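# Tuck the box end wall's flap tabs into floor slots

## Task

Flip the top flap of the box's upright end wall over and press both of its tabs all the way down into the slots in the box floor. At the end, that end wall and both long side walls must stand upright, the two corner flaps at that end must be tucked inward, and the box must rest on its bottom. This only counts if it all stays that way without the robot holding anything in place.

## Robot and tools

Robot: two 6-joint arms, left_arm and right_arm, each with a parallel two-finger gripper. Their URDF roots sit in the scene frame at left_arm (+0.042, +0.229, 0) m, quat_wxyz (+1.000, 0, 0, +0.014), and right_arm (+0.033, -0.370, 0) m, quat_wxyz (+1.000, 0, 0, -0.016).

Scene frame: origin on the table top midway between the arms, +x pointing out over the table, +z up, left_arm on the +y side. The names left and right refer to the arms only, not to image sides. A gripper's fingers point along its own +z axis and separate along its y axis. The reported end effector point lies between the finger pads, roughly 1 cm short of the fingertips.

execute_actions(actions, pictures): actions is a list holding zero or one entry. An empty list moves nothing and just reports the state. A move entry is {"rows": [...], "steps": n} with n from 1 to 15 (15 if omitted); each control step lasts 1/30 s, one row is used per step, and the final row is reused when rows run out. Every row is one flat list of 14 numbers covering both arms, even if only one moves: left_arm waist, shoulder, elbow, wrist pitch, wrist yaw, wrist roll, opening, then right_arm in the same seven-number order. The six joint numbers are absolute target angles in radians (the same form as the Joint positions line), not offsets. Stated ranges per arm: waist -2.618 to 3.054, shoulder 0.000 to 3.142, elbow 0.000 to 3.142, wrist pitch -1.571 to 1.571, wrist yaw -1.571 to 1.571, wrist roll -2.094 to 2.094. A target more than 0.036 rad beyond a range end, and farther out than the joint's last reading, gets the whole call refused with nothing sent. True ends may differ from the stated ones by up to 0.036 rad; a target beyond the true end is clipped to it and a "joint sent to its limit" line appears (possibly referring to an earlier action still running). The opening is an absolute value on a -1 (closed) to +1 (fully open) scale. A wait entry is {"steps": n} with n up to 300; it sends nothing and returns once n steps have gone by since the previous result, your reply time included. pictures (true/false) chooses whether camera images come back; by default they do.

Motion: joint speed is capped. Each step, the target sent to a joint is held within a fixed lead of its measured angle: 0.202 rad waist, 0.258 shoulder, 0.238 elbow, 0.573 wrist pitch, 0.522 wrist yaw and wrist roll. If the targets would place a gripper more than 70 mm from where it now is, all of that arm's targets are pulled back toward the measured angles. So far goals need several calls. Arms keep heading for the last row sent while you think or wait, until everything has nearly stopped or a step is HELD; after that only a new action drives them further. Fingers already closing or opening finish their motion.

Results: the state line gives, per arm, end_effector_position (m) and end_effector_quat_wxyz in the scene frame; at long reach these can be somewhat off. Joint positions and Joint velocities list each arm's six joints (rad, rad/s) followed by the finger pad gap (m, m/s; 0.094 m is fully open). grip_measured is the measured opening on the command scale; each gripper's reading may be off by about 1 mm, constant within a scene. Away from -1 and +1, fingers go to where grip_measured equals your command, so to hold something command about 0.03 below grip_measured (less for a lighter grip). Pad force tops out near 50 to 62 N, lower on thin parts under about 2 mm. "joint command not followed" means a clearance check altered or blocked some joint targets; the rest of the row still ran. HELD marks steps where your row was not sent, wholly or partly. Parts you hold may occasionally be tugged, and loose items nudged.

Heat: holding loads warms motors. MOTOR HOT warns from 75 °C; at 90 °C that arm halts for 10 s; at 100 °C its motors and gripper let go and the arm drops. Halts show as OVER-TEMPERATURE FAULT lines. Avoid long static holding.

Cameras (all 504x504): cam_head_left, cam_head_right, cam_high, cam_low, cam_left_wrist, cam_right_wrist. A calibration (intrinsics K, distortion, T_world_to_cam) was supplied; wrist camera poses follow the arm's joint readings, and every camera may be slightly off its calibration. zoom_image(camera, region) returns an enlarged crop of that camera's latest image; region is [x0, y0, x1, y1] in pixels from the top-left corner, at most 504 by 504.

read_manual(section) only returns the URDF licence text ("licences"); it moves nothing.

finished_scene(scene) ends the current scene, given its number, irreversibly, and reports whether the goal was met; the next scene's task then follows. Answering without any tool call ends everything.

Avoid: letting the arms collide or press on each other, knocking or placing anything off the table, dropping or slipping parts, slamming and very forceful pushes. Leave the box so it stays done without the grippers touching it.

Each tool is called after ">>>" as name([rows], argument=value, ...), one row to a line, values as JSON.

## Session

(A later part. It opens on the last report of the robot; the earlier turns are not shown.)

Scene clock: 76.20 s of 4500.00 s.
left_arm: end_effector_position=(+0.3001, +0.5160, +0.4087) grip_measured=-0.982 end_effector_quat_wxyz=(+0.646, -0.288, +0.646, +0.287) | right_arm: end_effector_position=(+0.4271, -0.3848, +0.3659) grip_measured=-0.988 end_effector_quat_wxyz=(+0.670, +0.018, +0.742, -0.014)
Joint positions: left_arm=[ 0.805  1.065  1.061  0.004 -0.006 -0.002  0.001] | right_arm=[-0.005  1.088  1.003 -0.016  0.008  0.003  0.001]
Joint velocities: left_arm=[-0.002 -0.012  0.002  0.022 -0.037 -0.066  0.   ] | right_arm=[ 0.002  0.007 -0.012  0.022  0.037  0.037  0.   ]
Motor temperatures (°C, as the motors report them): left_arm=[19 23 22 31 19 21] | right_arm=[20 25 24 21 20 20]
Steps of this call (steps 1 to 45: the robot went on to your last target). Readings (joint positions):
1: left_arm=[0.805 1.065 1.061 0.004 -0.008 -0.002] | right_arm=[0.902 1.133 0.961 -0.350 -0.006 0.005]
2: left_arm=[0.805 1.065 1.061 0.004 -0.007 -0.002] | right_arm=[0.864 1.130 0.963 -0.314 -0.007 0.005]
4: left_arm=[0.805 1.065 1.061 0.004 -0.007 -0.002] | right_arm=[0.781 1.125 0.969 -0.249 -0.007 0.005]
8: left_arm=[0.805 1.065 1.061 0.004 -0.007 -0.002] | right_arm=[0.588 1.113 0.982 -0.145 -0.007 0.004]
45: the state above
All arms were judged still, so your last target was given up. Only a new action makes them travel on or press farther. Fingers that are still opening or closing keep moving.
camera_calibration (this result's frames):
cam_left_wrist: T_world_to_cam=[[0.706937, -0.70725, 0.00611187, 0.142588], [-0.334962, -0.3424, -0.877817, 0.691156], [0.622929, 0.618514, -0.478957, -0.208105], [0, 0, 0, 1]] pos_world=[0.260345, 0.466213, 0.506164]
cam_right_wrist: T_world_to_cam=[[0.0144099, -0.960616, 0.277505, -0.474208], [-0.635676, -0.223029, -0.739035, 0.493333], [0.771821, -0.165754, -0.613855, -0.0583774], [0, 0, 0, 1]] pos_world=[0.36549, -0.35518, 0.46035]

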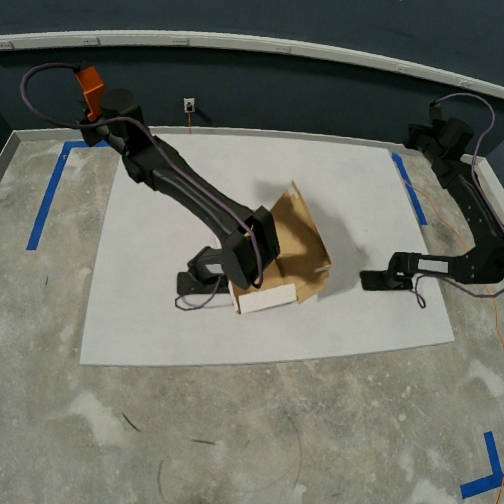

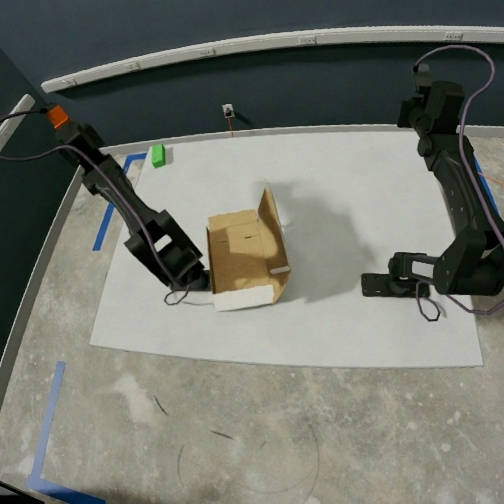

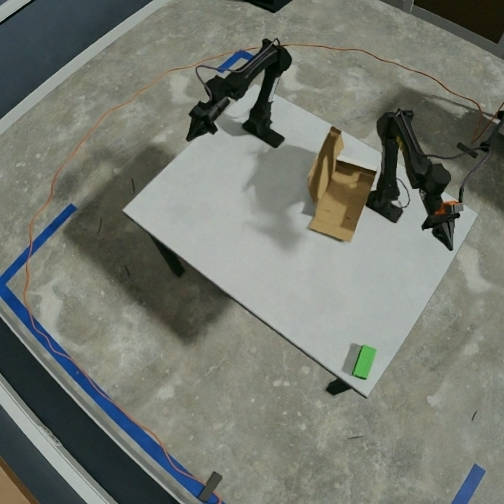

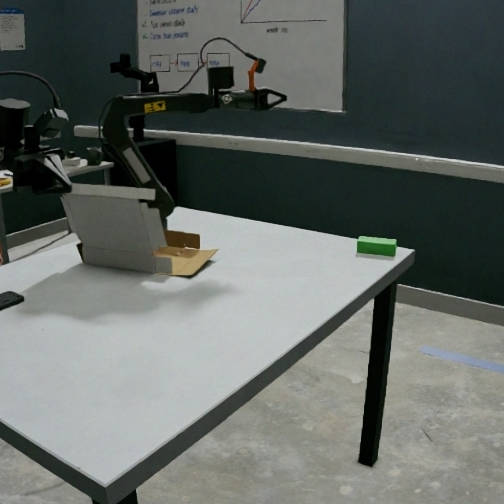

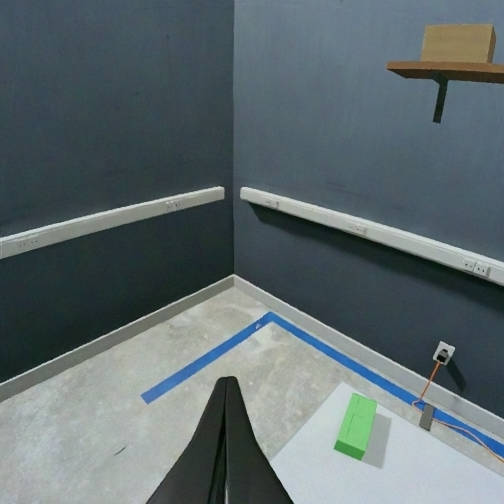

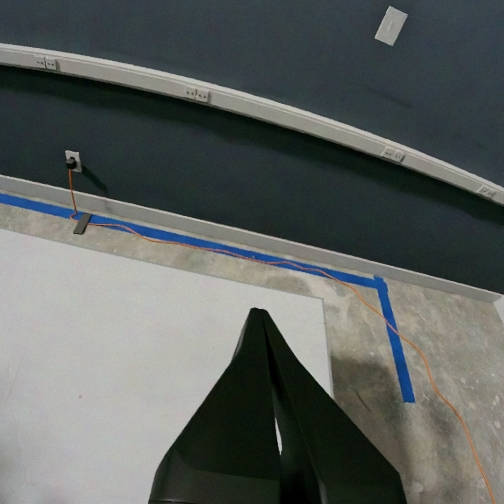

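>>> execute_actions([
  {"rows":[[0.8,1.0,1.0,-1.55,0,1.5,-1,0,1.06,1.04,0,0,0,-1]]},
], pictures=false)

>>> execute_actions([
  {"steps":30},
], pictures=false)

>>> execute_actions([
  {"rows":[[-1.92,1.0,1.0,-1.55,0,1.5,-1,0,1.06,1.04,0,0,0,-1]]},
], pictures=false)

>>> execute_actions([
  {"steps":60},
], pictures=false)

>>> execute_actions([
  {"rows":[[-1.92,1.175,0.92,-1.315,0,1.5,-1,0,1.06,1.04,0,0,0,-1]]},
], pictures=false)

>>> execute_actions([
  {"steps":20},
])

Scene clock: 96.70 s of 4500.00 s.
left_arm: end_effector_position=(+0.2279, +0.4367, +0.2054) grip_measured=-0.983 end_effector_quat_wxyz=(+0.195, +0.058, +0.947, +0.248) | right_arm: end_effector_position=(+0.4271, -0.3847, +0.3659) grip_measured=-0.988 end_effector_quat_wxyz=(+0.670, +0.017, +0.742, -0.014)
Joint positions: left_arm=[ 0.805  1.033  1.03  -0.925 -0.006  0.957  0.001] | right_arm=[-0.005  1.088  1.003 -0.016  0.008  0.003  0.001]
Joint velocities: left_arm=[-0.002  0.012 -0.007 -2.    -0.037  1.927  0.001] | right_arm=[-0.007 -0.012  0.017  0.037 -0.022  0.007  0.001]
Motor temperatures (°C, as the motors report them): left_arm=[19 23 22 33 19 21] | right_arm=[20 24 26 25 20 20]
Steps of this call (steps 1 to 90: nothing new was sent; then 17.00 s passed at rest; steps 91 to 105: all 15 steps of this action). Readings (joint positions):
91: left_arm=[0.805 1.062 1.061 -0.025 -0.006 0.046] | right_arm=[-0.005 1.088 1.003 -0.016 0.008 0.003]
92: left_arm=[0.805 1.052 1.059 -0.083 -0.006 0.112] | right_arm=[-0.005 1.088 1.003 -0.016 0.008 0.003]
94: left_arm=[0.805 1.038 1.051 -0.206 -0.006 0.239] | right_arm=[-0.005 1.088 1.003 -0.016 0.008 0.003]
98: left_arm=[0.805 1.033 1.040 -0.458 -0.006 0.494] | right_arm=[-0.005 1.088 1.003 -0.016 0.008 0.003]
105: the state above

Scene clock: 97.70 s of 4500.00 s.
left_arm: end_effector_position=(+0.1331, +0.3326, +0.1545) grip_measured=-0.983 end_effector_quat_wxyz=(+0.006, +0.325, +0.946, +0.021) | right_arm: end_effector_position=(+0.4271, -0.3847, +0.3659) grip_measured=-0.988 end_effector_quat_wxyz=(+0.670, +0.017, +0.742, -0.014)
Joint positions: left_arm=[ 0.805  1.021  1.017 -1.523 -0.006  1.494  0.001] | right_arm=[-0.005  1.088  1.003 -0.016  0.008  0.003  0.001]
Joint velocities: left_arm=[ 0.012 -0.002 -0.002 -0.007  0.095 -0.037 -0.001] | right_arm=[ 0.007 -0.012 -0.002  0.066  0.037 -0.022  0.   ]
Motor temperatures (°C, as the motors report them): left_arm=[19 23 22 32 19 21] | right_arm=[20 24 26 26 20 20]
Steps of this call (steps 1 to 30: the robot went on to your last target). Readings (joint positions):
1: left_arm=[0.805 1.033 1.030 -0.993 -0.006 1.024] | right_arm=[-0.005 1.088 1.003 -0.016 0.008 0.003]
2: left_arm=[0.805 1.033 1.030 -1.061 -0.006 1.087] | right_arm=[-0.005 1.088 1.003 -0.016 0.008 0.003]
4: left_arm=[0.805 1.033 1.030 -1.195 -0.006 1.209] | right_arm=[-0.005 1.088 1.003 -0.016 0.008 0.003]
8: left_arm=[0.805 1.024 1.018 -1.400 -0.006 1.378] | right_arm=[-0.005 1.088 1.003 -0.016 0.008 0.003]
30: the state above

Scene clock: 98.20 s of 4500.00 s.
left_arm: end_effector_position=(+0.1770, +0.2017, +0.1545) grip_measured=-0.983 end_effector_quat_wxyz=(+0.015, +0.755, +0.656, +0.015) | right_arm: end_effector_position=(+0.4271, -0.3847, +0.3659) grip_measured=-0.988 end_effector_quat_wxyz=(+0.670, +0.017, +0.742, -0.014)
Joint positions: left_arm=[-0.244  1.021  1.017 -1.523 -0.006  1.495  0.001] | right_arm=[-0.005  1.088  1.003 -0.016  0.008  0.003  0.001]
Joint velocities: left_arm=[-2.127 -0.017  0.007  0.007  0.007 -0.051  0.   ] | right_arm=[ 0.017 -0.002 -0.017  0.037  0.022 -0.022  0.   ]
Motor temperatures (°C, as the motors report them): left_arm=[19 23 22 32 19 21] | right_arm=[20 24 26 26 20 20]
Steps of this call (steps 1 to 15: all 15 steps of this action). Readings (joint positions):
1: left_arm=[0.775 1.021 1.017 -1.523 -0.016 1.494] | right_arm=[-0.005 1.088 1.003 -0.016 0.008 0.003]
2: left_arm=[0.704 1.021 1.017 -1.523 -0.017 1.494] | right_arm=[-0.005 1.088 1.003 -0.016 0.008 0.003]
4: left_arm=[0.557 1.021 1.017 -1.523 -0.013 1.494] | right_arm=[-0.005 1.088 1.003 -0.016 0.008 0.003]
8: left_arm=[0.266 1.021 1.017 -1.523 -0.009 1.494] | right_arm=[-0.005 1.088 1.003 -0.016 0.008 0.003]
15: the state above

Scene clock: 100.20 s of 4500.00 s.
left_arm: end_effector_position=(+0.0002, +0.0977, +0.1545) grip_measured=-0.983 end_effector_quat_wxyz=(+0.021, +0.993, -0.118, -0.004) | right_arm: end_effector_position=(+0.4271, -0.3847, +0.3659) grip_measured=-0.988 end_effector_quat_wxyz=(+0.670, +0.017, +0.742, -0.014)
Joint positions: left_arm=[-1.911  1.021  1.017 -1.523  0.001  1.495  0.001] | right_arm=[-0.005  1.088  1.003 -0.016  0.008  0.003  0.001]
Joint velocities: left_arm=[ 0.012 -0.007  0.022 -0.037  0.081  0.037  0.001] | right_arm=[ 0.017 -0.017 -0.002  0.007 -0.007 -0.022 -0.   ]
Motor temperatures (°C, as the motors report them): left_arm=[19 23 22 31 19 21] | right_arm=[20 24 26 26 20 20]
Steps of this call (steps 1 to 45: the robot went on to your last target; steps 46 to 60: nothing new was sent). Readings (joint positions):
1: left_arm=[-0.316 1.021 1.017 -1.523 -0.006 1.495] | right_arm=[-0.005 1.088 1.003 -0.016 0.008 0.003]
2: left_arm=[-0.389 1.021 1.017 -1.523 -0.006 1.495] | right_arm=[-0.005 1.088 1.003 -0.016 0.008 0.003]
4: left_arm=[-0.535 1.021 1.017 -1.523 -0.006 1.495] | right_arm=[-0.005 1.088 1.003 -0.016 0.008 0.003]
8: left_arm=[-0.826 1.021 1.017 -1.523 -0.006 1.495] | right_arm=[-0.005 1.088 1.003 -0.016 0.008 0.003]
60: the state above
All arms were judged still, so your last target was given up. Only a new action makes them travel on or press farther. Fingers that are still opening or closing keep moving.

Scene clock: 100.70 s of 4500.00 s.
left_arm: end_effector_position=(-0.0094, +0.0679, +0.1112) grip_measured=-0.983 end_effector_quat_wxyz=(-0.005, +0.993, -0.119, +0.001) | right_arm: end_effector_position=(+0.4271, -0.3847, +0.3659) grip_measured=-0.988 end_effector_quat_wxyz=(+0.670, +0.017, +0.742, -0.014)
Joint positions: left_arm=[-1.911  1.182  0.929 -1.329  0.001  1.496  0.001] | right_arm=[-0.005  1.088  1.003 -0.016  0.008  0.003  0.001]
Joint velocities: left_arm=[ 0.002 -0.002 -0.002  0.022 -0.022  0.007 -0.   ] | right_arm=[ 0.002  0.002  0.007  0.022  0.051 -0.037  0.002]
Motor temperatures (°C, as the motors report them): left_arm=[19 23 22 31 19 21] | right_arm=[20 24 26 26 20 20]
Steps of this call (steps 1 to 15: all 15 steps of this action). Readings (joint positions):
1: left_arm=[-1.911 1.034 1.010 -1.511 0.001 1.496] | right_arm=[-0.005 1.088 1.003 -0.016 0.008 0.003]
2: left_arm=[-1.911 1.061 0.996 -1.482 0.001 1.496] | right_arm=[-0.005 1.088 1.003 -0.016 0.008 0.003]
4: left_arm=[-1.911 1.136 0.960 -1.415 0.001 1.496] | right_arm=[-0.005 1.088 1.003 -0.016 0.008 0.003]
8: left_arm=[-1.911 1.182 0.929 -1.353 0.001 1.496] | right_arm=[-0.005 1.088 1.003 -0.016 0.008 0.003]
15: the state above

Scene clock: 101.37 s of 4500.00 s.
left_arm: end_effector_position=(-0.0098, +0.0668, +0.1112) grip_measured=-0.983 end_effector_quat_wxyz=(-0.003, +0.993, -0.119, +0.000) | right_arm: end_effector_position=(+0.4271, -0.3847, +0.3659) grip_measured=-0.988 end_effector_quat_wxyz=(+0.670, +0.017, +0.742, -0.014)
Joint positions: left_arm=[-1.911  1.182  0.929 -1.324  0.001  1.496  0.001] | right_arm=[-0.005  1.088  1.003 -0.016  0.008  0.003  0.001]
Joint velocities: left_arm=[-0.007  0.017  0.002  0.051 -0.022 -0.022  0.   ] | right_arm=[-0.002 -0.002 -0.017 -0.125 -0.022  0.022 -0.001]
Motor temperatures (°C, as the motors report them): left_arm=[19 23 22 31 19 21] | right_arm=[20 24 26 26 20 20]
Steps of this call (steps 1 to 15: the robot went on to your last target; steps 16 to 20: nothing new was sent). Readings (joint positions):
1: left_arm=[-1.911 1.182 0.929 -1.327 0.001 1.496] | right_arm=[-0.005 1.088 1.003 -0.016 0.008 0.003]
2: left_arm=[-1.911 1.182 0.929 -1.327 0.001 1.496] | right_arm=[-0.005 1.088 1.003 -0.016 0.008 0.003]
4: left_arm=[-1.911 1.182 0.929 -1.326 0.001 1.496] | right_arm=[-0.005 1.088 1.003 -0.016 0.008 0.003]
8: left_arm=[-1.911 1.182 0.929 -1.324 0.001 1.496] | right_arm=[-0.005 1.088 1.003 -0.016 0.008 0.003]
20: the state above
All arms were judged still, so your last target was given up. Only a new action makes them travel on or press farther. Fingers that are still opening or closing keep moving.
camera_calibration (this result's frames):
cam_left_wrist: T_world_to_cam=[[0.231024, 0.97112, 0.0596084, -0.0769512], [0.847178, -0.230911, 0.478508, 0.0257064], [0.478453, -0.0600481, -0.876058, 0.208331], [0, 0, 0, 1]] pos_world=[-0.103677, 0.0931746, 0.174796]
cam_right_wrist: T_world_to_cam=[[0.014774, -0.960621, 0.277467, -0.474286], [-0.635591, -0.223242, -0.739045, 0.493235], [0.771885, -0.165437, -0.61386, -0.058272], [0, 0, 0, 1]] pos_world=[0.365482, -0.355139, 0.460351]

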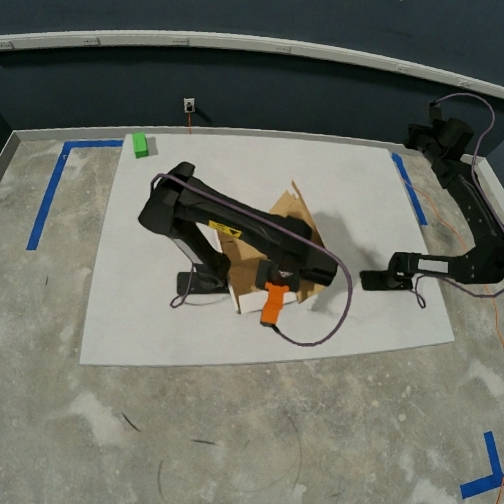

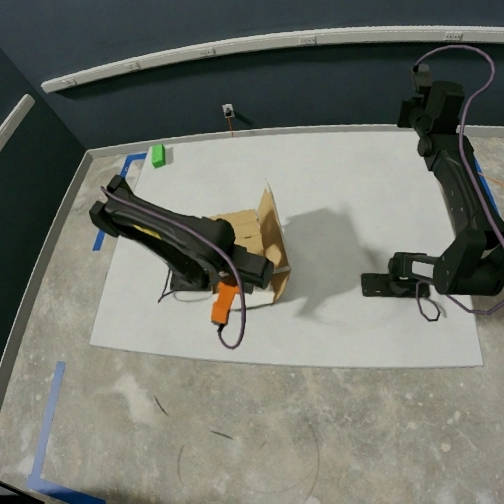

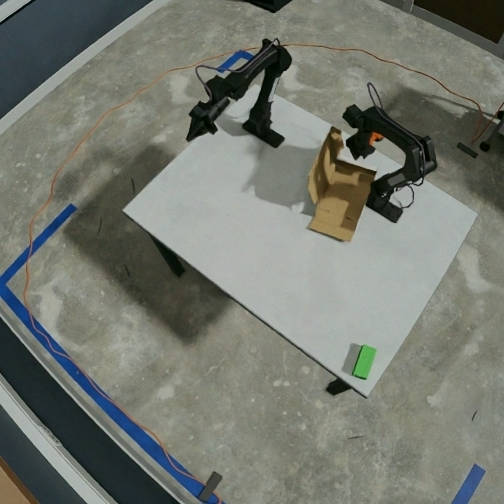

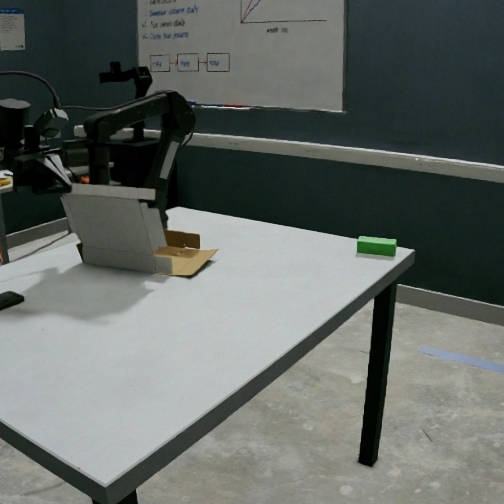

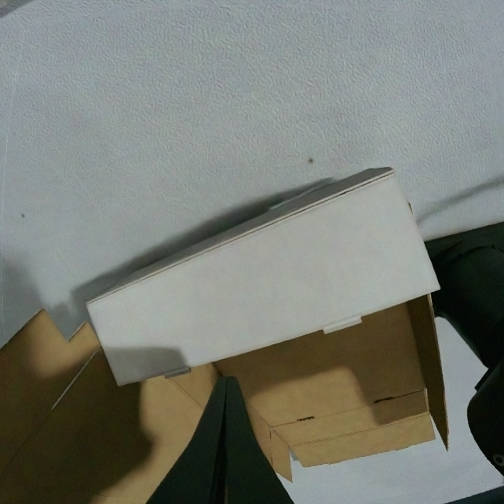

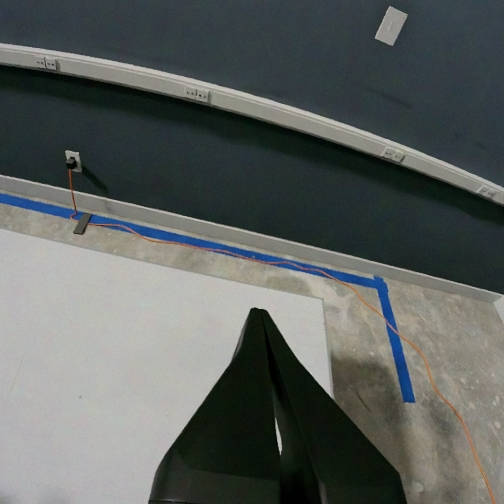

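>>> execute_actions([
  {"rows":[[-2.0,1.175,0.92,-1.315,0,1.3,0.6,0,1.06,1.04,0,0,0,-1]]},
], pictures=false)

>>> execute_actions([
  {"rows":[[-2.0,1.24,0.635,-0.965,0,1.3,0.6,0,1.06,1.04,0,0,0,-1]]},
], pictures=false)

>>> execute_actions([
  {"steps":20},
])

Scene clock: 116.07 s of 4500.00 s.
left_arm: end_effector_position=(-0.0222, +0.0709, +0.1112) grip_measured=+0.598 end_effector_quat_wxyz=(-0.002, +0.998, -0.068, +0.002) | right_arm: end_effector_position=(+0.4271, -0.3847, +0.3659) grip_measured=-0.988 end_effector_quat_wxyz=(+0.670, +0.017, +0.742, -0.014)
Joint positions: left_arm=[-1.992  1.182  0.929 -1.322 -0.004  1.313  0.075] | right_arm=[-0.005  1.088  1.003 -0.016  0.008  0.003  0.001]
Joint velocities: left_arm=[ 0.002 -0.017  0.012  0.051 -0.007 -0.037 -0.   ] | right_arm=[-0.007 -0.007 -0.002 -0.037  0.007 -0.066 -0.   ]
Motor temperatures (°C, as the motors report them): left_arm=[19 23 22 29 19 21] | right_arm=[20 23 26 28 20 20]
Steps of this call (steps 1 to 90: nothing new was sent; then 11.20 s passed at rest; steps 91 to 105: all 15 steps of this action). Readings (joint positions):
91: left_arm=[-1.922 1.182 0.929 -1.324 -0.004 1.469] | right_arm=[-0.005 1.088 1.003 -0.016 0.008 0.003]
92: left_arm=[-1.948 1.182 0.929 -1.323 -0.005 1.436] | right_arm=[-0.005 1.088 1.003 -0.016 0.008 0.003]
94: left_arm=[-1.985 1.182 0.929 -1.322 -0.004 1.389] | right_arm=[-0.005 1.088 1.003 -0.016 0.008 0.003]
98: left_arm=[-1.992 1.182 0.929 -1.322 -0.004 1.340] | right_arm=[-0.005 1.088 1.003 -0.016 0.008 0.003]
105: the state above

Scene clock: 116.57 s of 4500.00 s.
left_arm: end_effector_position=(-0.0281, +0.0686, +0.0486) grip_measured=+0.599 end_effector_quat_wxyz=(+0.006, +0.998, -0.069, -0.010) | right_arm: end_effector_position=(+0.4271, -0.3847, +0.3659) grip_measured=-0.988 end_effector_quat_wxyz=(+0.670, +0.017, +0.742, -0.014)
Joint positions: left_arm=[-1.999  1.216  0.698 -1.034  0.015  1.307  0.075] | right_arm=[-0.005  1.088  1.003 -0.016  0.008  0.003  0.001]
Joint velocities: left_arm=[-0.002  0.012 -0.012  0.037 -0.037 -0.037 -0.001] | right_arm=[-0.017 -0.007  0.002  0.007  0.066 -0.007  0.001]
Motor temperatures (°C, as the motors report them): left_arm=[19 23 22 29 19 21] | right_arm=[20 23 26 28 20 20]
Steps of this call (steps 1 to 15: all 15 steps of this action). Readings (joint positions):
1: left_arm=[-1.992 1.182 0.902 -1.282 -0.004 1.312] | right_arm=[-0.005 1.088 1.003 -0.016 0.008 0.003]
2: left_arm=[-1.992 1.183 0.843 -1.200 -0.004 1.311] | right_arm=[-0.005 1.088 1.003 -0.016 0.008 0.003]
4: left_arm=[-1.992 1.213 0.723 -1.096 -0.002 1.308] | right_arm=[-0.005 1.088 1.003 -0.016 0.008 0.003]
8: left_arm=[-1.999 1.216 0.698 -1.036 0.014 1.307] | right_arm=[-0.005 1.088 1.003 -0.016 0.008 0.003]
15: the state above

Scene clock: 117.23 s of 4500.00 s.
left_arm: end_effector_position=(-0.0281, +0.0686, +0.0486) grip_measured=+0.599 end_effector_quat_wxyz=(+0.006, +0.998, -0.069, -0.010) | right_arm: end_effector_position=(+0.4271, -0.3847, +0.3659) grip_measured=-0.988 end_effector_quat_wxyz=(+0.670, +0.017, +0.742, -0.014)
Joint positions: left_arm=[-1.999  1.216  0.698 -1.034  0.015  1.307  0.075] | right_arm=[-0.005  1.088  1.003 -0.016  0.008  0.003  0.001]
Joint velocities: left_arm=[ 0.007 -0.002 -0.012  0.007 -0.037 -0.007 -0.001] | right_arm=[ 0.017  0.007  0.012 -0.022  0.037  0.022  0.   ]
Motor temperatures (°C, as the motors report them): left_arm=[19 23 22 29 19 21] | right_arm=[20 23 26 28 20 20]
Steps of this call (steps 1 to 15: the robot went on to your last target; steps 16 to 20: nothing new was sent). Readings (joint positions):
1: left_arm=[-1.999 1.216 0.698 -1.034 0.015 1.307] | right_arm=[-0.005 1.088 1.003 -0.016 0.008 0.003]
2: left_arm=[-1.999 1.216 0.698 -1.034 0.015 1.307] | right_arm=[-0.005 1.088 1.003 -0.016 0.008 0.003]
4: left_arm=[-1.999 1.216 0.698 -1.034 0.015 1.307] | right_arm=[-0.005 1.088 1.003 -0.016 0.008 0.003]
8: left_arm=[-1.999 1.216 0.698 -1.034 0.015 1.307] | right_arm=[-0.005 1.088 1.003 -0.016 0.008 0.003]
20: the state above
All arms were judged still, so your last target was given up. Only a new action makes them travel on or press farther. Fingers that are still opening or closing keep moving.
camera_calibration (this result's frames):
cam_left_wrist: T_world_to_cam=[[0.133397, 0.990273, 0.0395474, -0.0737975], [0.87652, -0.136508, 0.461605, 0.0667772], [0.462513, -0.0269128, -0.886204, 0.160134], [0, 0, 0, 1]] pos_world=[-0.122751, 0.086505, 0.114005]
cam_right_wrist: T_world_to_cam=[[0.014774, -0.960621, 0.277467, -0.474286], [-0.635591, -0.223242, -0.739045, 0.493235], [0.771885, -0.165437, -0.61386, -0.058272], [0, 0, 0, 1]] pos_world=[0.365482, -0.355139, 0.460351]

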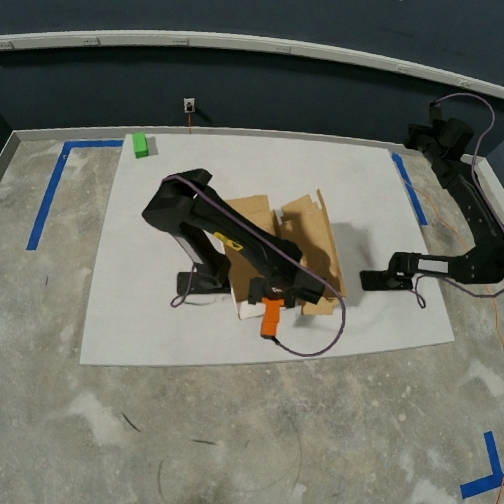

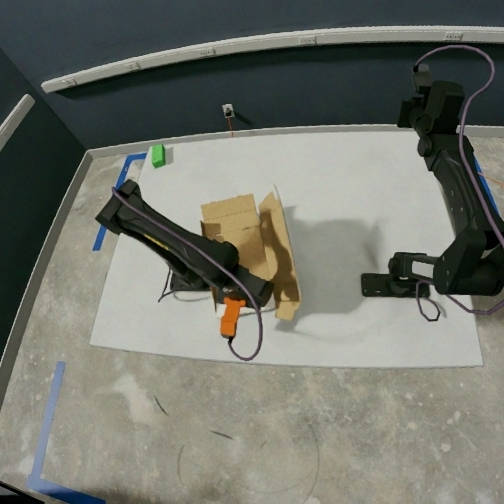

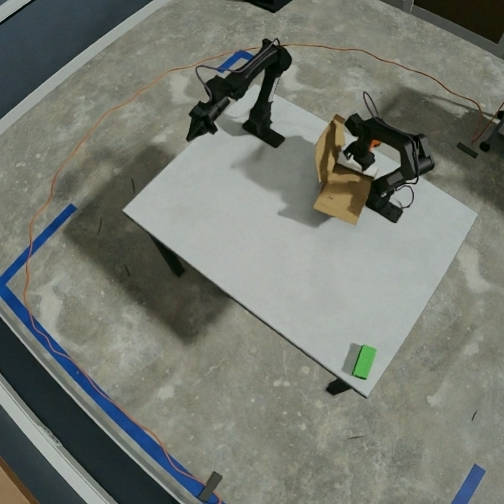

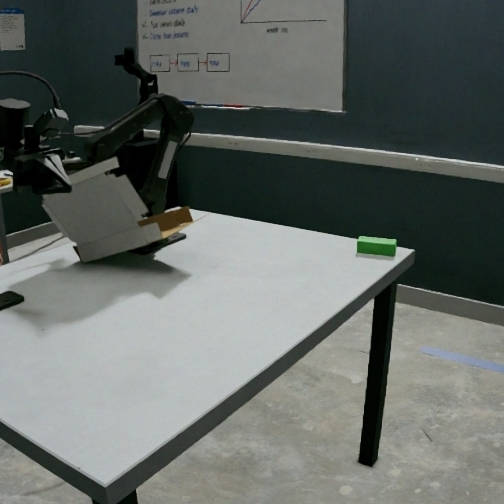

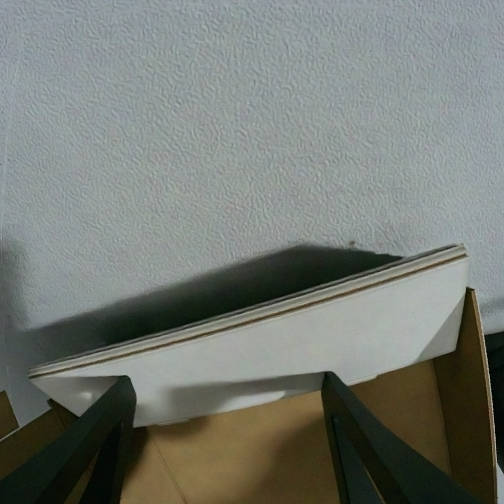

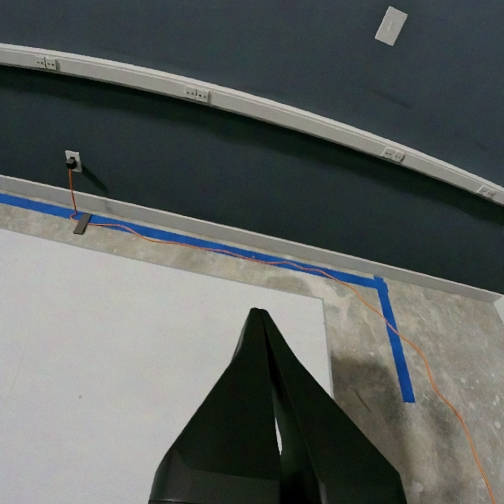

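>>> execute_actions([
  {"rows":[[-1.93,1.175,0.92,-1.315,0,1.6,0.6,0,1.06,1.04,0,0,0,-1]]},
], pictures=false)

>>> execute_actions([
  {"steps":20},
], pictures=false)

>>> execute_actions([
  {"rows":[[-1.93,1.24,0.635,-0.965,0,1.6,0.6,0,1.06,1.04,0,0,0,-1]]},
], pictures=false)

>>> execute_actions([
  {"steps":20},
])

Scene clock: 126.53 s of 4500.00 s.
left_arm: end_effector_position=(-0.0173, +0.0601, +0.1086) grip_measured=+0.599 end_effector_quat_wxyz=(+0.014, +0.984, -0.175, -0.003) | right_arm: end_effector_position=(+0.4271, -0.3847, +0.3659) grip_measured=-0.988 end_effector_quat_wxyz=(+0.670, +0.017, +0.742, -0.014)
Joint positions: left_arm=[-1.938  1.182  0.919 -1.278  0.002  1.584  0.075] | right_arm=[-0.005  1.088  1.003 -0.016  0.008  0.003  0.001]
Joint velocities: left_arm=[-0.017 -0.012 -0.002 -0.066  0.037  0.037  0.   ] | right_arm=[-0.002  0.017 -0.017  0.022  0.037  0.007 -0.   ]
Motor temperatures (°C, as the motors report them): left_arm=[19 23 22 29 19 21] | right_arm=[20 23 27 28 20 20]
Steps of this call (steps 1 to 90: nothing new was sent; then 5.80 s passed at rest; steps 91 to 105: all 15 steps of this action). Readings (joint positions):
91: left_arm=[-1.991 1.215 0.726 -1.073 0.015 1.347] | right_arm=[-0.005 1.088 1.003 -0.016 0.008 0.003]
92: left_arm=[-1.972 1.215 0.777 -1.137 0.013 1.398] | right_arm=[-0.005 1.088 1.003 -0.016 0.008 0.003]
94: left_arm=[-1.945 1.200 0.872 -1.187 0.007 1.469] | right_arm=[-0.005 1.088 1.003 -0.016 0.008 0.003]
98: left_arm=[-1.938 1.182 0.919 -1.226 0.003 1.543] | right_arm=[-0.005 1.088 1.003 -0.016 0.008 0.003]
105: the state above

Scene clock: 127.20 s of 4500.00 s.
left_arm: end_effector_position=(-0.0164, +0.0624, +0.1086) grip_measured=+0.599 end_effector_quat_wxyz=(+0.009, +0.984, -0.181, -0.002) | right_arm: end_effector_position=(+0.4271, -0.3847, +0.3659) grip_measured=-0.988 end_effector_quat_wxyz=(+0.670, +0.017, +0.742, -0.014)
Joint positions: left_arm=[-1.938  1.182  0.919 -1.288  0.001  1.594  0.075] | right_arm=[-0.005  1.088  1.003 -0.016  0.008  0.003  0.001]
Joint velocities: left_arm=[ 0.002 -0.007  0.002  0.037 -0.007 -0.081 -0.   ] | right_arm=[-0.017 -0.002  0.017 -0.037  0.051 -0.022 -0.   ]
Motor temperatures (°C, as the motors report them): left_arm=[19 23 22 28 19 21] | right_arm=[20 23 27 28 20 20]
Steps of this call (steps 1 to 20: the robot went on to your last target). Readings (joint positions):
1: left_arm=[-1.938 1.182 0.919 -1.280 0.002 1.586] | right_arm=[-0.005 1.088 1.003 -0.016 0.008 0.003]
2: left_arm=[-1.938 1.182 0.919 -1.282 0.002 1.587] | right_arm=[-0.005 1.088 1.003 -0.016 0.008 0.003]
4: left_arm=[-1.938 1.182 0.919 -1.285 0.001 1.590] | right_arm=[-0.005 1.088 1.003 -0.016 0.008 0.003]
8: left_arm=[-1.938 1.182 0.919 -1.287 0.001 1.592] | right_arm=[-0.005 1.088 1.003 -0.016 0.008 0.003]
20: the state above

Scene clock: 127.70 s of 4500.00 s.
left_arm: end_effector_position=(-0.0149, +0.0658, +0.0395) grip_measured=+0.599 end_effector_quat_wxyz=(+0.008, +0.983, -0.183, -0.001) | right_arm: end_effector_position=(+0.4271, -0.3847, +0.3659) grip_measured=-0.988 end_effector_quat_wxyz=(+0.670, +0.017, +0.742, -0.014)
Joint positions: left_arm=[-1.939  1.221  0.663 -0.997 -0.001  1.598  0.075] | right_arm=[-0.005  1.088  1.003 -0.016  0.008  0.003  0.001]
Joint velocities: left_arm=[ 0.032  0.002 -0.017 -0.007 -0.095  0.022  0.001] | right_arm=[-0.017 -0.002 -0.007 -0.066  0.037 -0.007  0.002]
Motor temperatures (°C, as the motors report them): left_arm=[19 23 22 28 19 21] | right_arm=[20 23 27 28 20 20]
Steps of this call (steps 1 to 15: all 15 steps of this action). Readings (joint positions):
1: left_arm=[-1.938 1.182 0.892 -1.249 0.001 1.594] | right_arm=[-0.005 1.088 1.003 -0.016 0.008 0.003]
2: left_arm=[-1.938 1.184 0.834 -1.173 0.001 1.594] | right_arm=[-0.005 1.088 1.003 -0.016 0.008 0.003]
4: left_arm=[-1.938 1.213 0.716 -1.072 0.010 1.598] | right_arm=[-0.005 1.088 1.003 -0.016 0.008 0.003]
8: left_arm=[-1.939 1.219 0.668 -1.008 0.009 1.598] | right_arm=[-0.005 1.088 1.003 -0.016 0.008 0.003]
15: the state above

Scene clock: 128.37 s of 4500.00 s.
left_arm: end_effector_position=(-0.0152, +0.0646, +0.0396) grip_measured=+0.599 end_effector_quat_wxyz=(+0.011, +0.983, -0.183, -0.001) | right_arm: end_effector_position=(+0.4271, -0.3847, +0.3659) grip_measured=-0.988 end_effector_quat_wxyz=(+0.670, +0.017, +0.742, -0.014)
Joint positions: left_arm=[-1.938  1.221  0.663 -0.992 -0.001  1.598  0.075] | right_arm=[-0.005  1.088  1.003 -0.016  0.008  0.003  0.001]
Joint velocities: left_arm=[ 0.007  0.012 -0.012  0.037  0.066  0.066 -0.001] | right_arm=[-0.012 -0.002  0.007 -0.051 -0.037  0.051  0.   ]
Motor temperatures (°C, as the motors report them): left_arm=[19 23 22 28 19 21] | right_arm=[20 23 27 28 20 20]
Steps of this call (steps 1 to 15: the robot went on to your last target; steps 16 to 20: nothing new was sent). Readings (joint positions):
1: left_arm=[-1.938 1.221 0.663 -0.993 -0.001 1.598] | right_arm=[-0.005 1.088 1.003 -0.016 0.008 0.003]
2: left_arm=[-1.938 1.221 0.663 -0.992 -0.000 1.598] | right_arm=[-0.005 1.088 1.003 -0.016 0.008 0.003]
4: left_arm=[-1.938 1.221 0.663 -0.992 -0.001 1.598] | right_arm=[-0.005 1.088 1.003 -0.016 0.008 0.003]
8: left_arm=[-1.938 1.221 0.663 -0.992 -0.001 1.598] | right_arm=[-0.005 1.088 1.003 -0.016 0.008 0.003]
20: the state above
All arms were judged still, so your last target was given up. Only a new action makes them travel on or press farther. Fingers that are still opening or closing keep moving.
camera_calibration (this result's frames):
cam_left_wrist: T_world_to_cam=[[0.355408, 0.93417, 0.0318003, -0.063855], [0.813968, -0.326043, 0.480784, 0.0695884], [0.459502, -0.14499, -0.876262, 0.153227], [0, 0, 0, 1]] pos_world=[-0.104356, 0.104557, 0.102841]
cam_right_wrist: T_world_to_cam=[[0.014774, -0.960621, 0.277467, -0.474286], [-0.635591, -0.223242, -0.739045, 0.493235], [0.771885, -0.165437, -0.61386, -0.058272], [0, 0, 0, 1]] pos_world=[0.365482, -0.355139, 0.460351]

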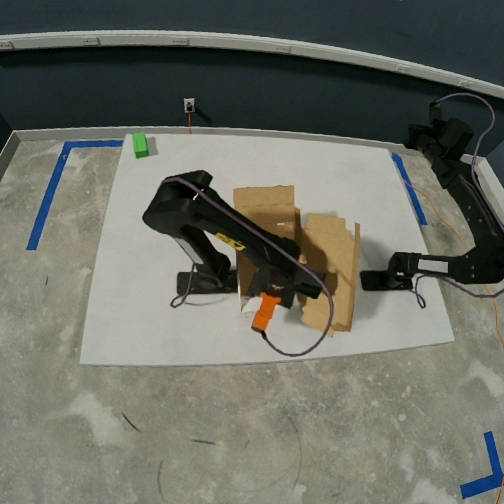

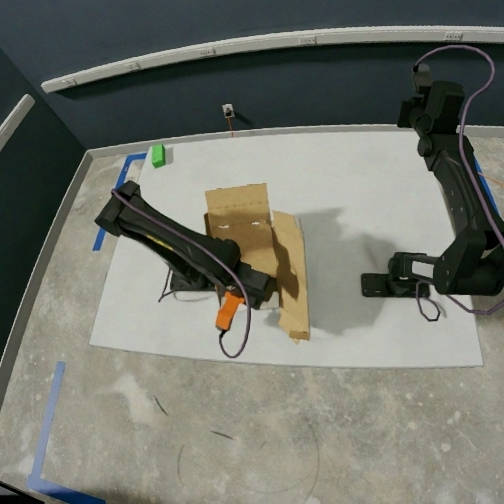

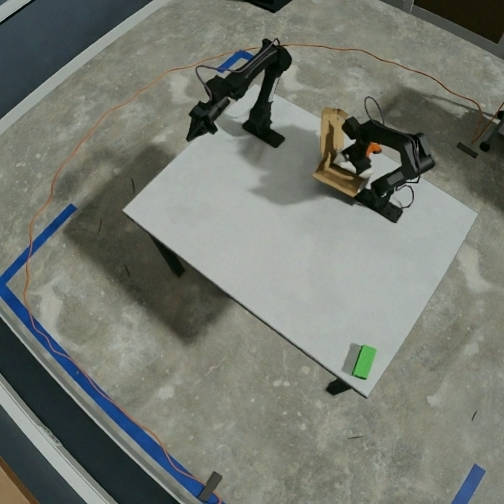

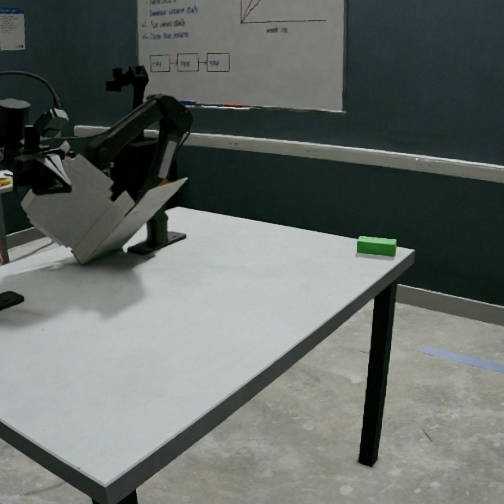

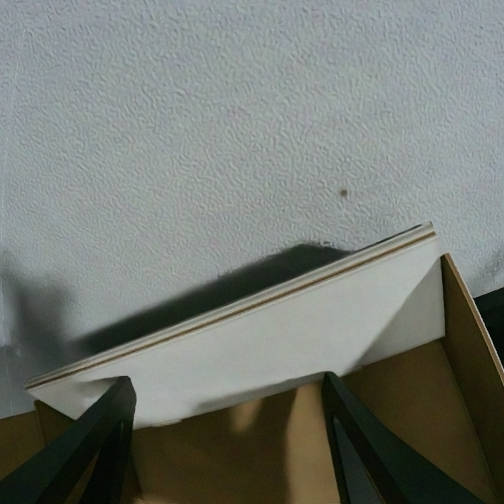

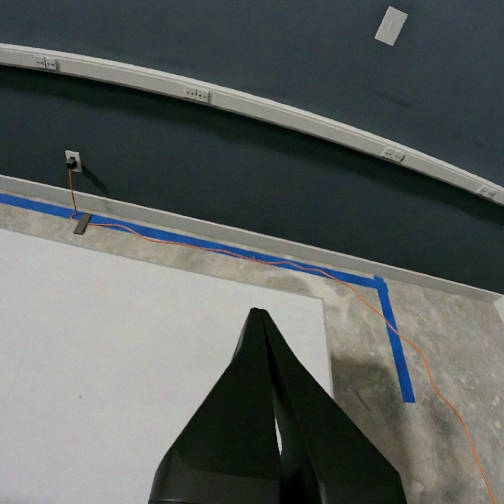

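>>> execute_actions([
  {"rows":[[-1.93,1.1,1.0,-1.45,0,1.6,0.6,0,1.06,1.04,0,0,0,-1]]},
], pictures=false)

>>> execute_actions([
  {"rows":[[-2.55,1.1,1.0,-1.45,0,1.6,0.6,0,1.06,1.04,0,0,0,-1]]},
], pictures=false)

>>> execute_actions([
  {"steps":30},
])

Scene clock: 137.27 s of 4500.00 s.
left_arm: end_effector_position=(-0.0130, +0.0703, +0.1434) grip_measured=+0.599 end_effector_quat_wxyz=(+0.038, +0.982, -0.183, -0.005) | right_arm: end_effector_position=(+0.4271, -0.3847, +0.3659) grip_measured=-0.988 end_effector_quat_wxyz=(+0.670, +0.017, +0.742, -0.014)
Joint positions: left_arm=[-1.938  1.098  1.007 -1.403 -0.002  1.598  0.075] | right_arm=[-0.005  1.088  1.003 -0.016  0.008  0.003  0.001]
Joint velocities: left_arm=[ 0.002 -0.012  0.022 -0.168 -0.022  0.007 -0.002] | right_arm=[-0.012 -0.007 -0.007 -0.037 -0.007  0.022  0.   ]
Motor temperatures (°C, as the motors report them): left_arm=[19 23 22 28 19 21] | right_arm=[20 23 27 29 20 20]
Steps of this call (steps 1 to 90: nothing new was sent; then 5.40 s passed at rest; steps 91 to 105: all 15 steps of this action). Readings (joint positions):
91: left_arm=[-1.938 1.216 0.686 -1.035 -0.002 1.598] | right_arm=[-0.005 1.088 1.003 -0.016 0.008 0.003]
92: left_arm=[-1.938 1.204 0.734 -1.119 -0.002 1.598] | right_arm=[-0.005 1.088 1.003 -0.016 0.008 0.003]
94: left_arm=[-1.938 1.161 0.861 -1.234 -0.002 1.598] | right_arm=[-0.005 1.088 1.003 -0.016 0.008 0.003]
98: left_arm=[-1.938 1.100 1.006 -1.314 -0.002 1.598] | right_arm=[-0.005 1.088 1.003 -0.016 0.008 0.003]
105: the state above

Scene clock: 137.77 s of 4500.00 s.
left_arm: end_effector_position=(-0.0906, +0.1325, +0.1431) grip_measured=+0.600 end_effector_quat_wxyz=(+0.027, +0.884, -0.467, -0.014) | right_arm: end_effector_position=(+0.4271, -0.3847, +0.3659) grip_measured=-0.988 end_effector_quat_wxyz=(+0.670, +0.017, +0.742, -0.014)
Joint positions: left_arm=[-2.543  1.098  1.007 -1.42   0.001  1.598  0.075] | right_arm=[-0.005  1.088  1.003 -0.016  0.008  0.003  0.001]
Joint velocities: left_arm=[ 0.002 -0.007  0.007  0.051 -0.007  0.022 -0.   ] | right_arm=[-0.007 -0.002 -0.007  0.022 -0.022  0.022  0.   ]
Motor temperatures (°C, as the motors report them): left_arm=[19 23 22 28 19 21] | right_arm=[20 23 27 29 20 20]
Steps of this call (steps 1 to 15: all 15 steps of this action). Readings (joint positions):
1: left_arm=[-1.966 1.098 1.007 -1.408 -0.013 1.598] | right_arm=[-0.005 1.088 1.003 -0.016 0.008 0.003]
2: left_arm=[-2.035 1.098 1.007 -1.409 -0.015 1.598] | right_arm=[-0.005 1.088 1.003 -0.016 0.008 0.003]
4: left_arm=[-2.181 1.098 1.007 -1.409 -0.012 1.598] | right_arm=[-0.005 1.088 1.003 -0.016 0.008 0.003]
8: left_arm=[-2.465 1.098 1.007 -1.409 -0.006 1.598] | right_arm=[-0.005 1.088 1.003 -0.016 0.008 0.003]
15: the state above

Scene clock: 138.77 s of 4500.00 s.
left_arm: end_effector_position=(-0.0900, +0.1329, +0.1431) grip_measured=+0.600 end_effector_quat_wxyz=(+0.025, +0.884, -0.467, -0.013) | right_arm: end_effector_position=(+0.4271, -0.3847, +0.3659) grip_measured=-0.988 end_effector_quat_wxyz=(+0.670, +0.017, +0.742, -0.014)
Joint positions: left_arm=[-2.543  1.098  1.007 -1.423  0.001  1.598  0.075] | right_arm=[-0.005  1.088  1.003 -0.016  0.008  0.003  0.001]
Joint velocities: left_arm=[-0.007 -0.002 -0.007  0.022  0.022 -0.037 -0.001] | right_arm=[-0.002  0.012  0.002 -0.037 -0.007 -0.066 -0.001]
Motor temperatures (°C, as the motors report them): left_arm=[19 23 22 28 19 21] | right_arm=[20 23 27 29 20 20]
Steps of this call (steps 1 to 15: the robot went on to your last target; steps 16 to 30: nothing new was sent). Readings (joint positions):
1: left_arm=[-2.543 1.098 1.007 -1.420 0.001 1.598] | right_arm=[-0.005 1.088 1.003 -0.016 0.008 0.003]
2: left_arm=[-2.543 1.098 1.007 -1.421 0.001 1.598] | right_arm=[-0.005 1.088 1.003 -0.016 0.008 0.003]
4: left_arm=[-2.543 1.098 1.007 -1.422 0.001 1.598] | right_arm=[-0.005 1.088 1.003 -0.016 0.008 0.003]
8: left_arm=[-2.543 1.098 1.007 -1.422 0.001 1.598] | right_arm=[-0.005 1.088 1.003 -0.016 0.008 0.003]
30: the state above
All arms were judged still, so your last target was given up. Only a new action makes them travel on or press farther. Fingers that are still opening or closing keep moving.
camera_calibration (this result's frames):
cam_left_wrist: T_world_to_cam=[[0.823902, 0.56672, -0.0037066, -0.00835993], [0.498616, -0.721751, 0.480059, 0.127318], [0.269384, -0.39737, -0.877228, 0.304811], [0, 0, 0, 1]] pos_world=[-0.138706, 0.217752, 0.206237]
cam_right_wrist: T_world_to_cam=[[0.014774, -0.960621, 0.277467, -0.474286], [-0.635591, -0.223242, -0.739045, 0.493235], [0.771885, -0.165437, -0.61386, -0.058272], [0, 0, 0, 1]] pos_world=[0.365482, -0.355139, 0.460351]

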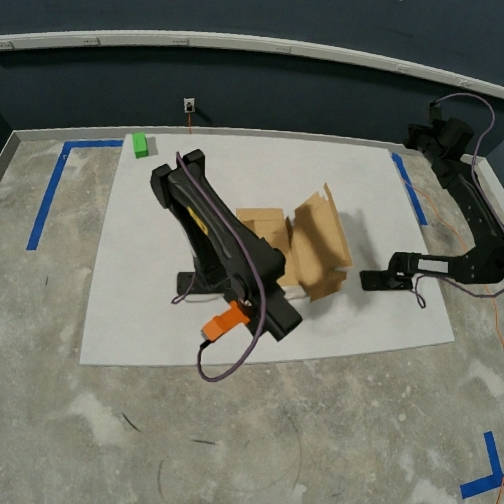

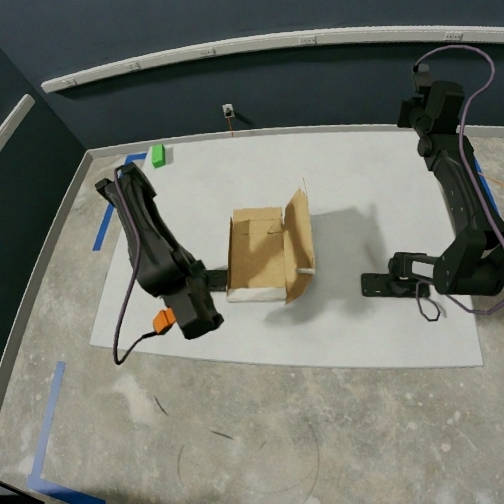

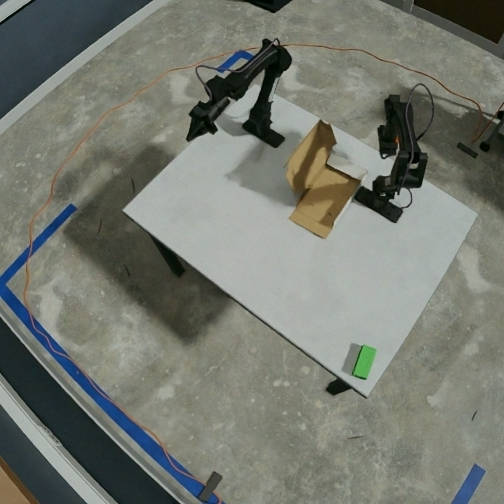

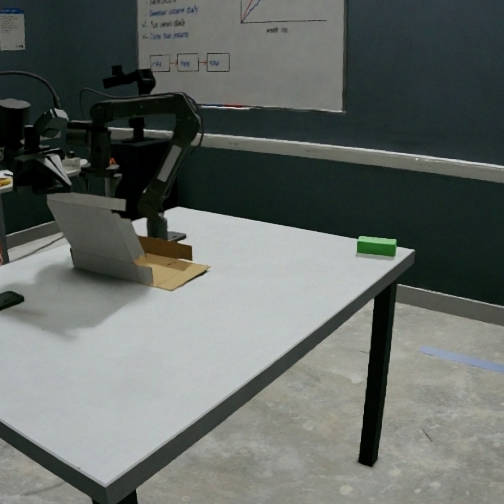

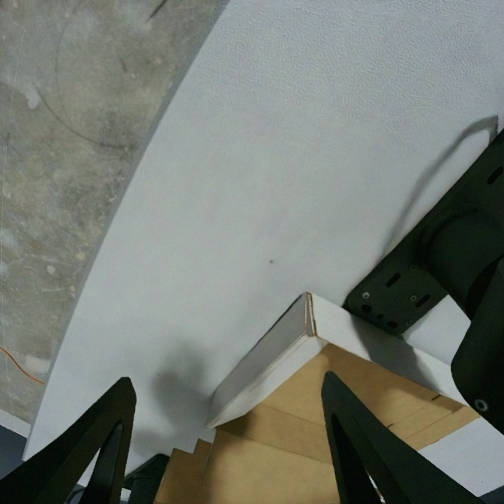

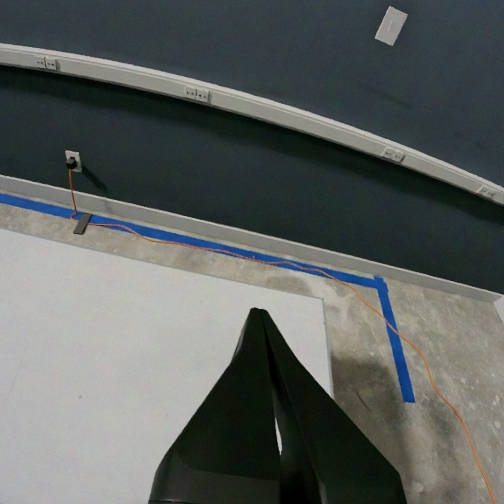

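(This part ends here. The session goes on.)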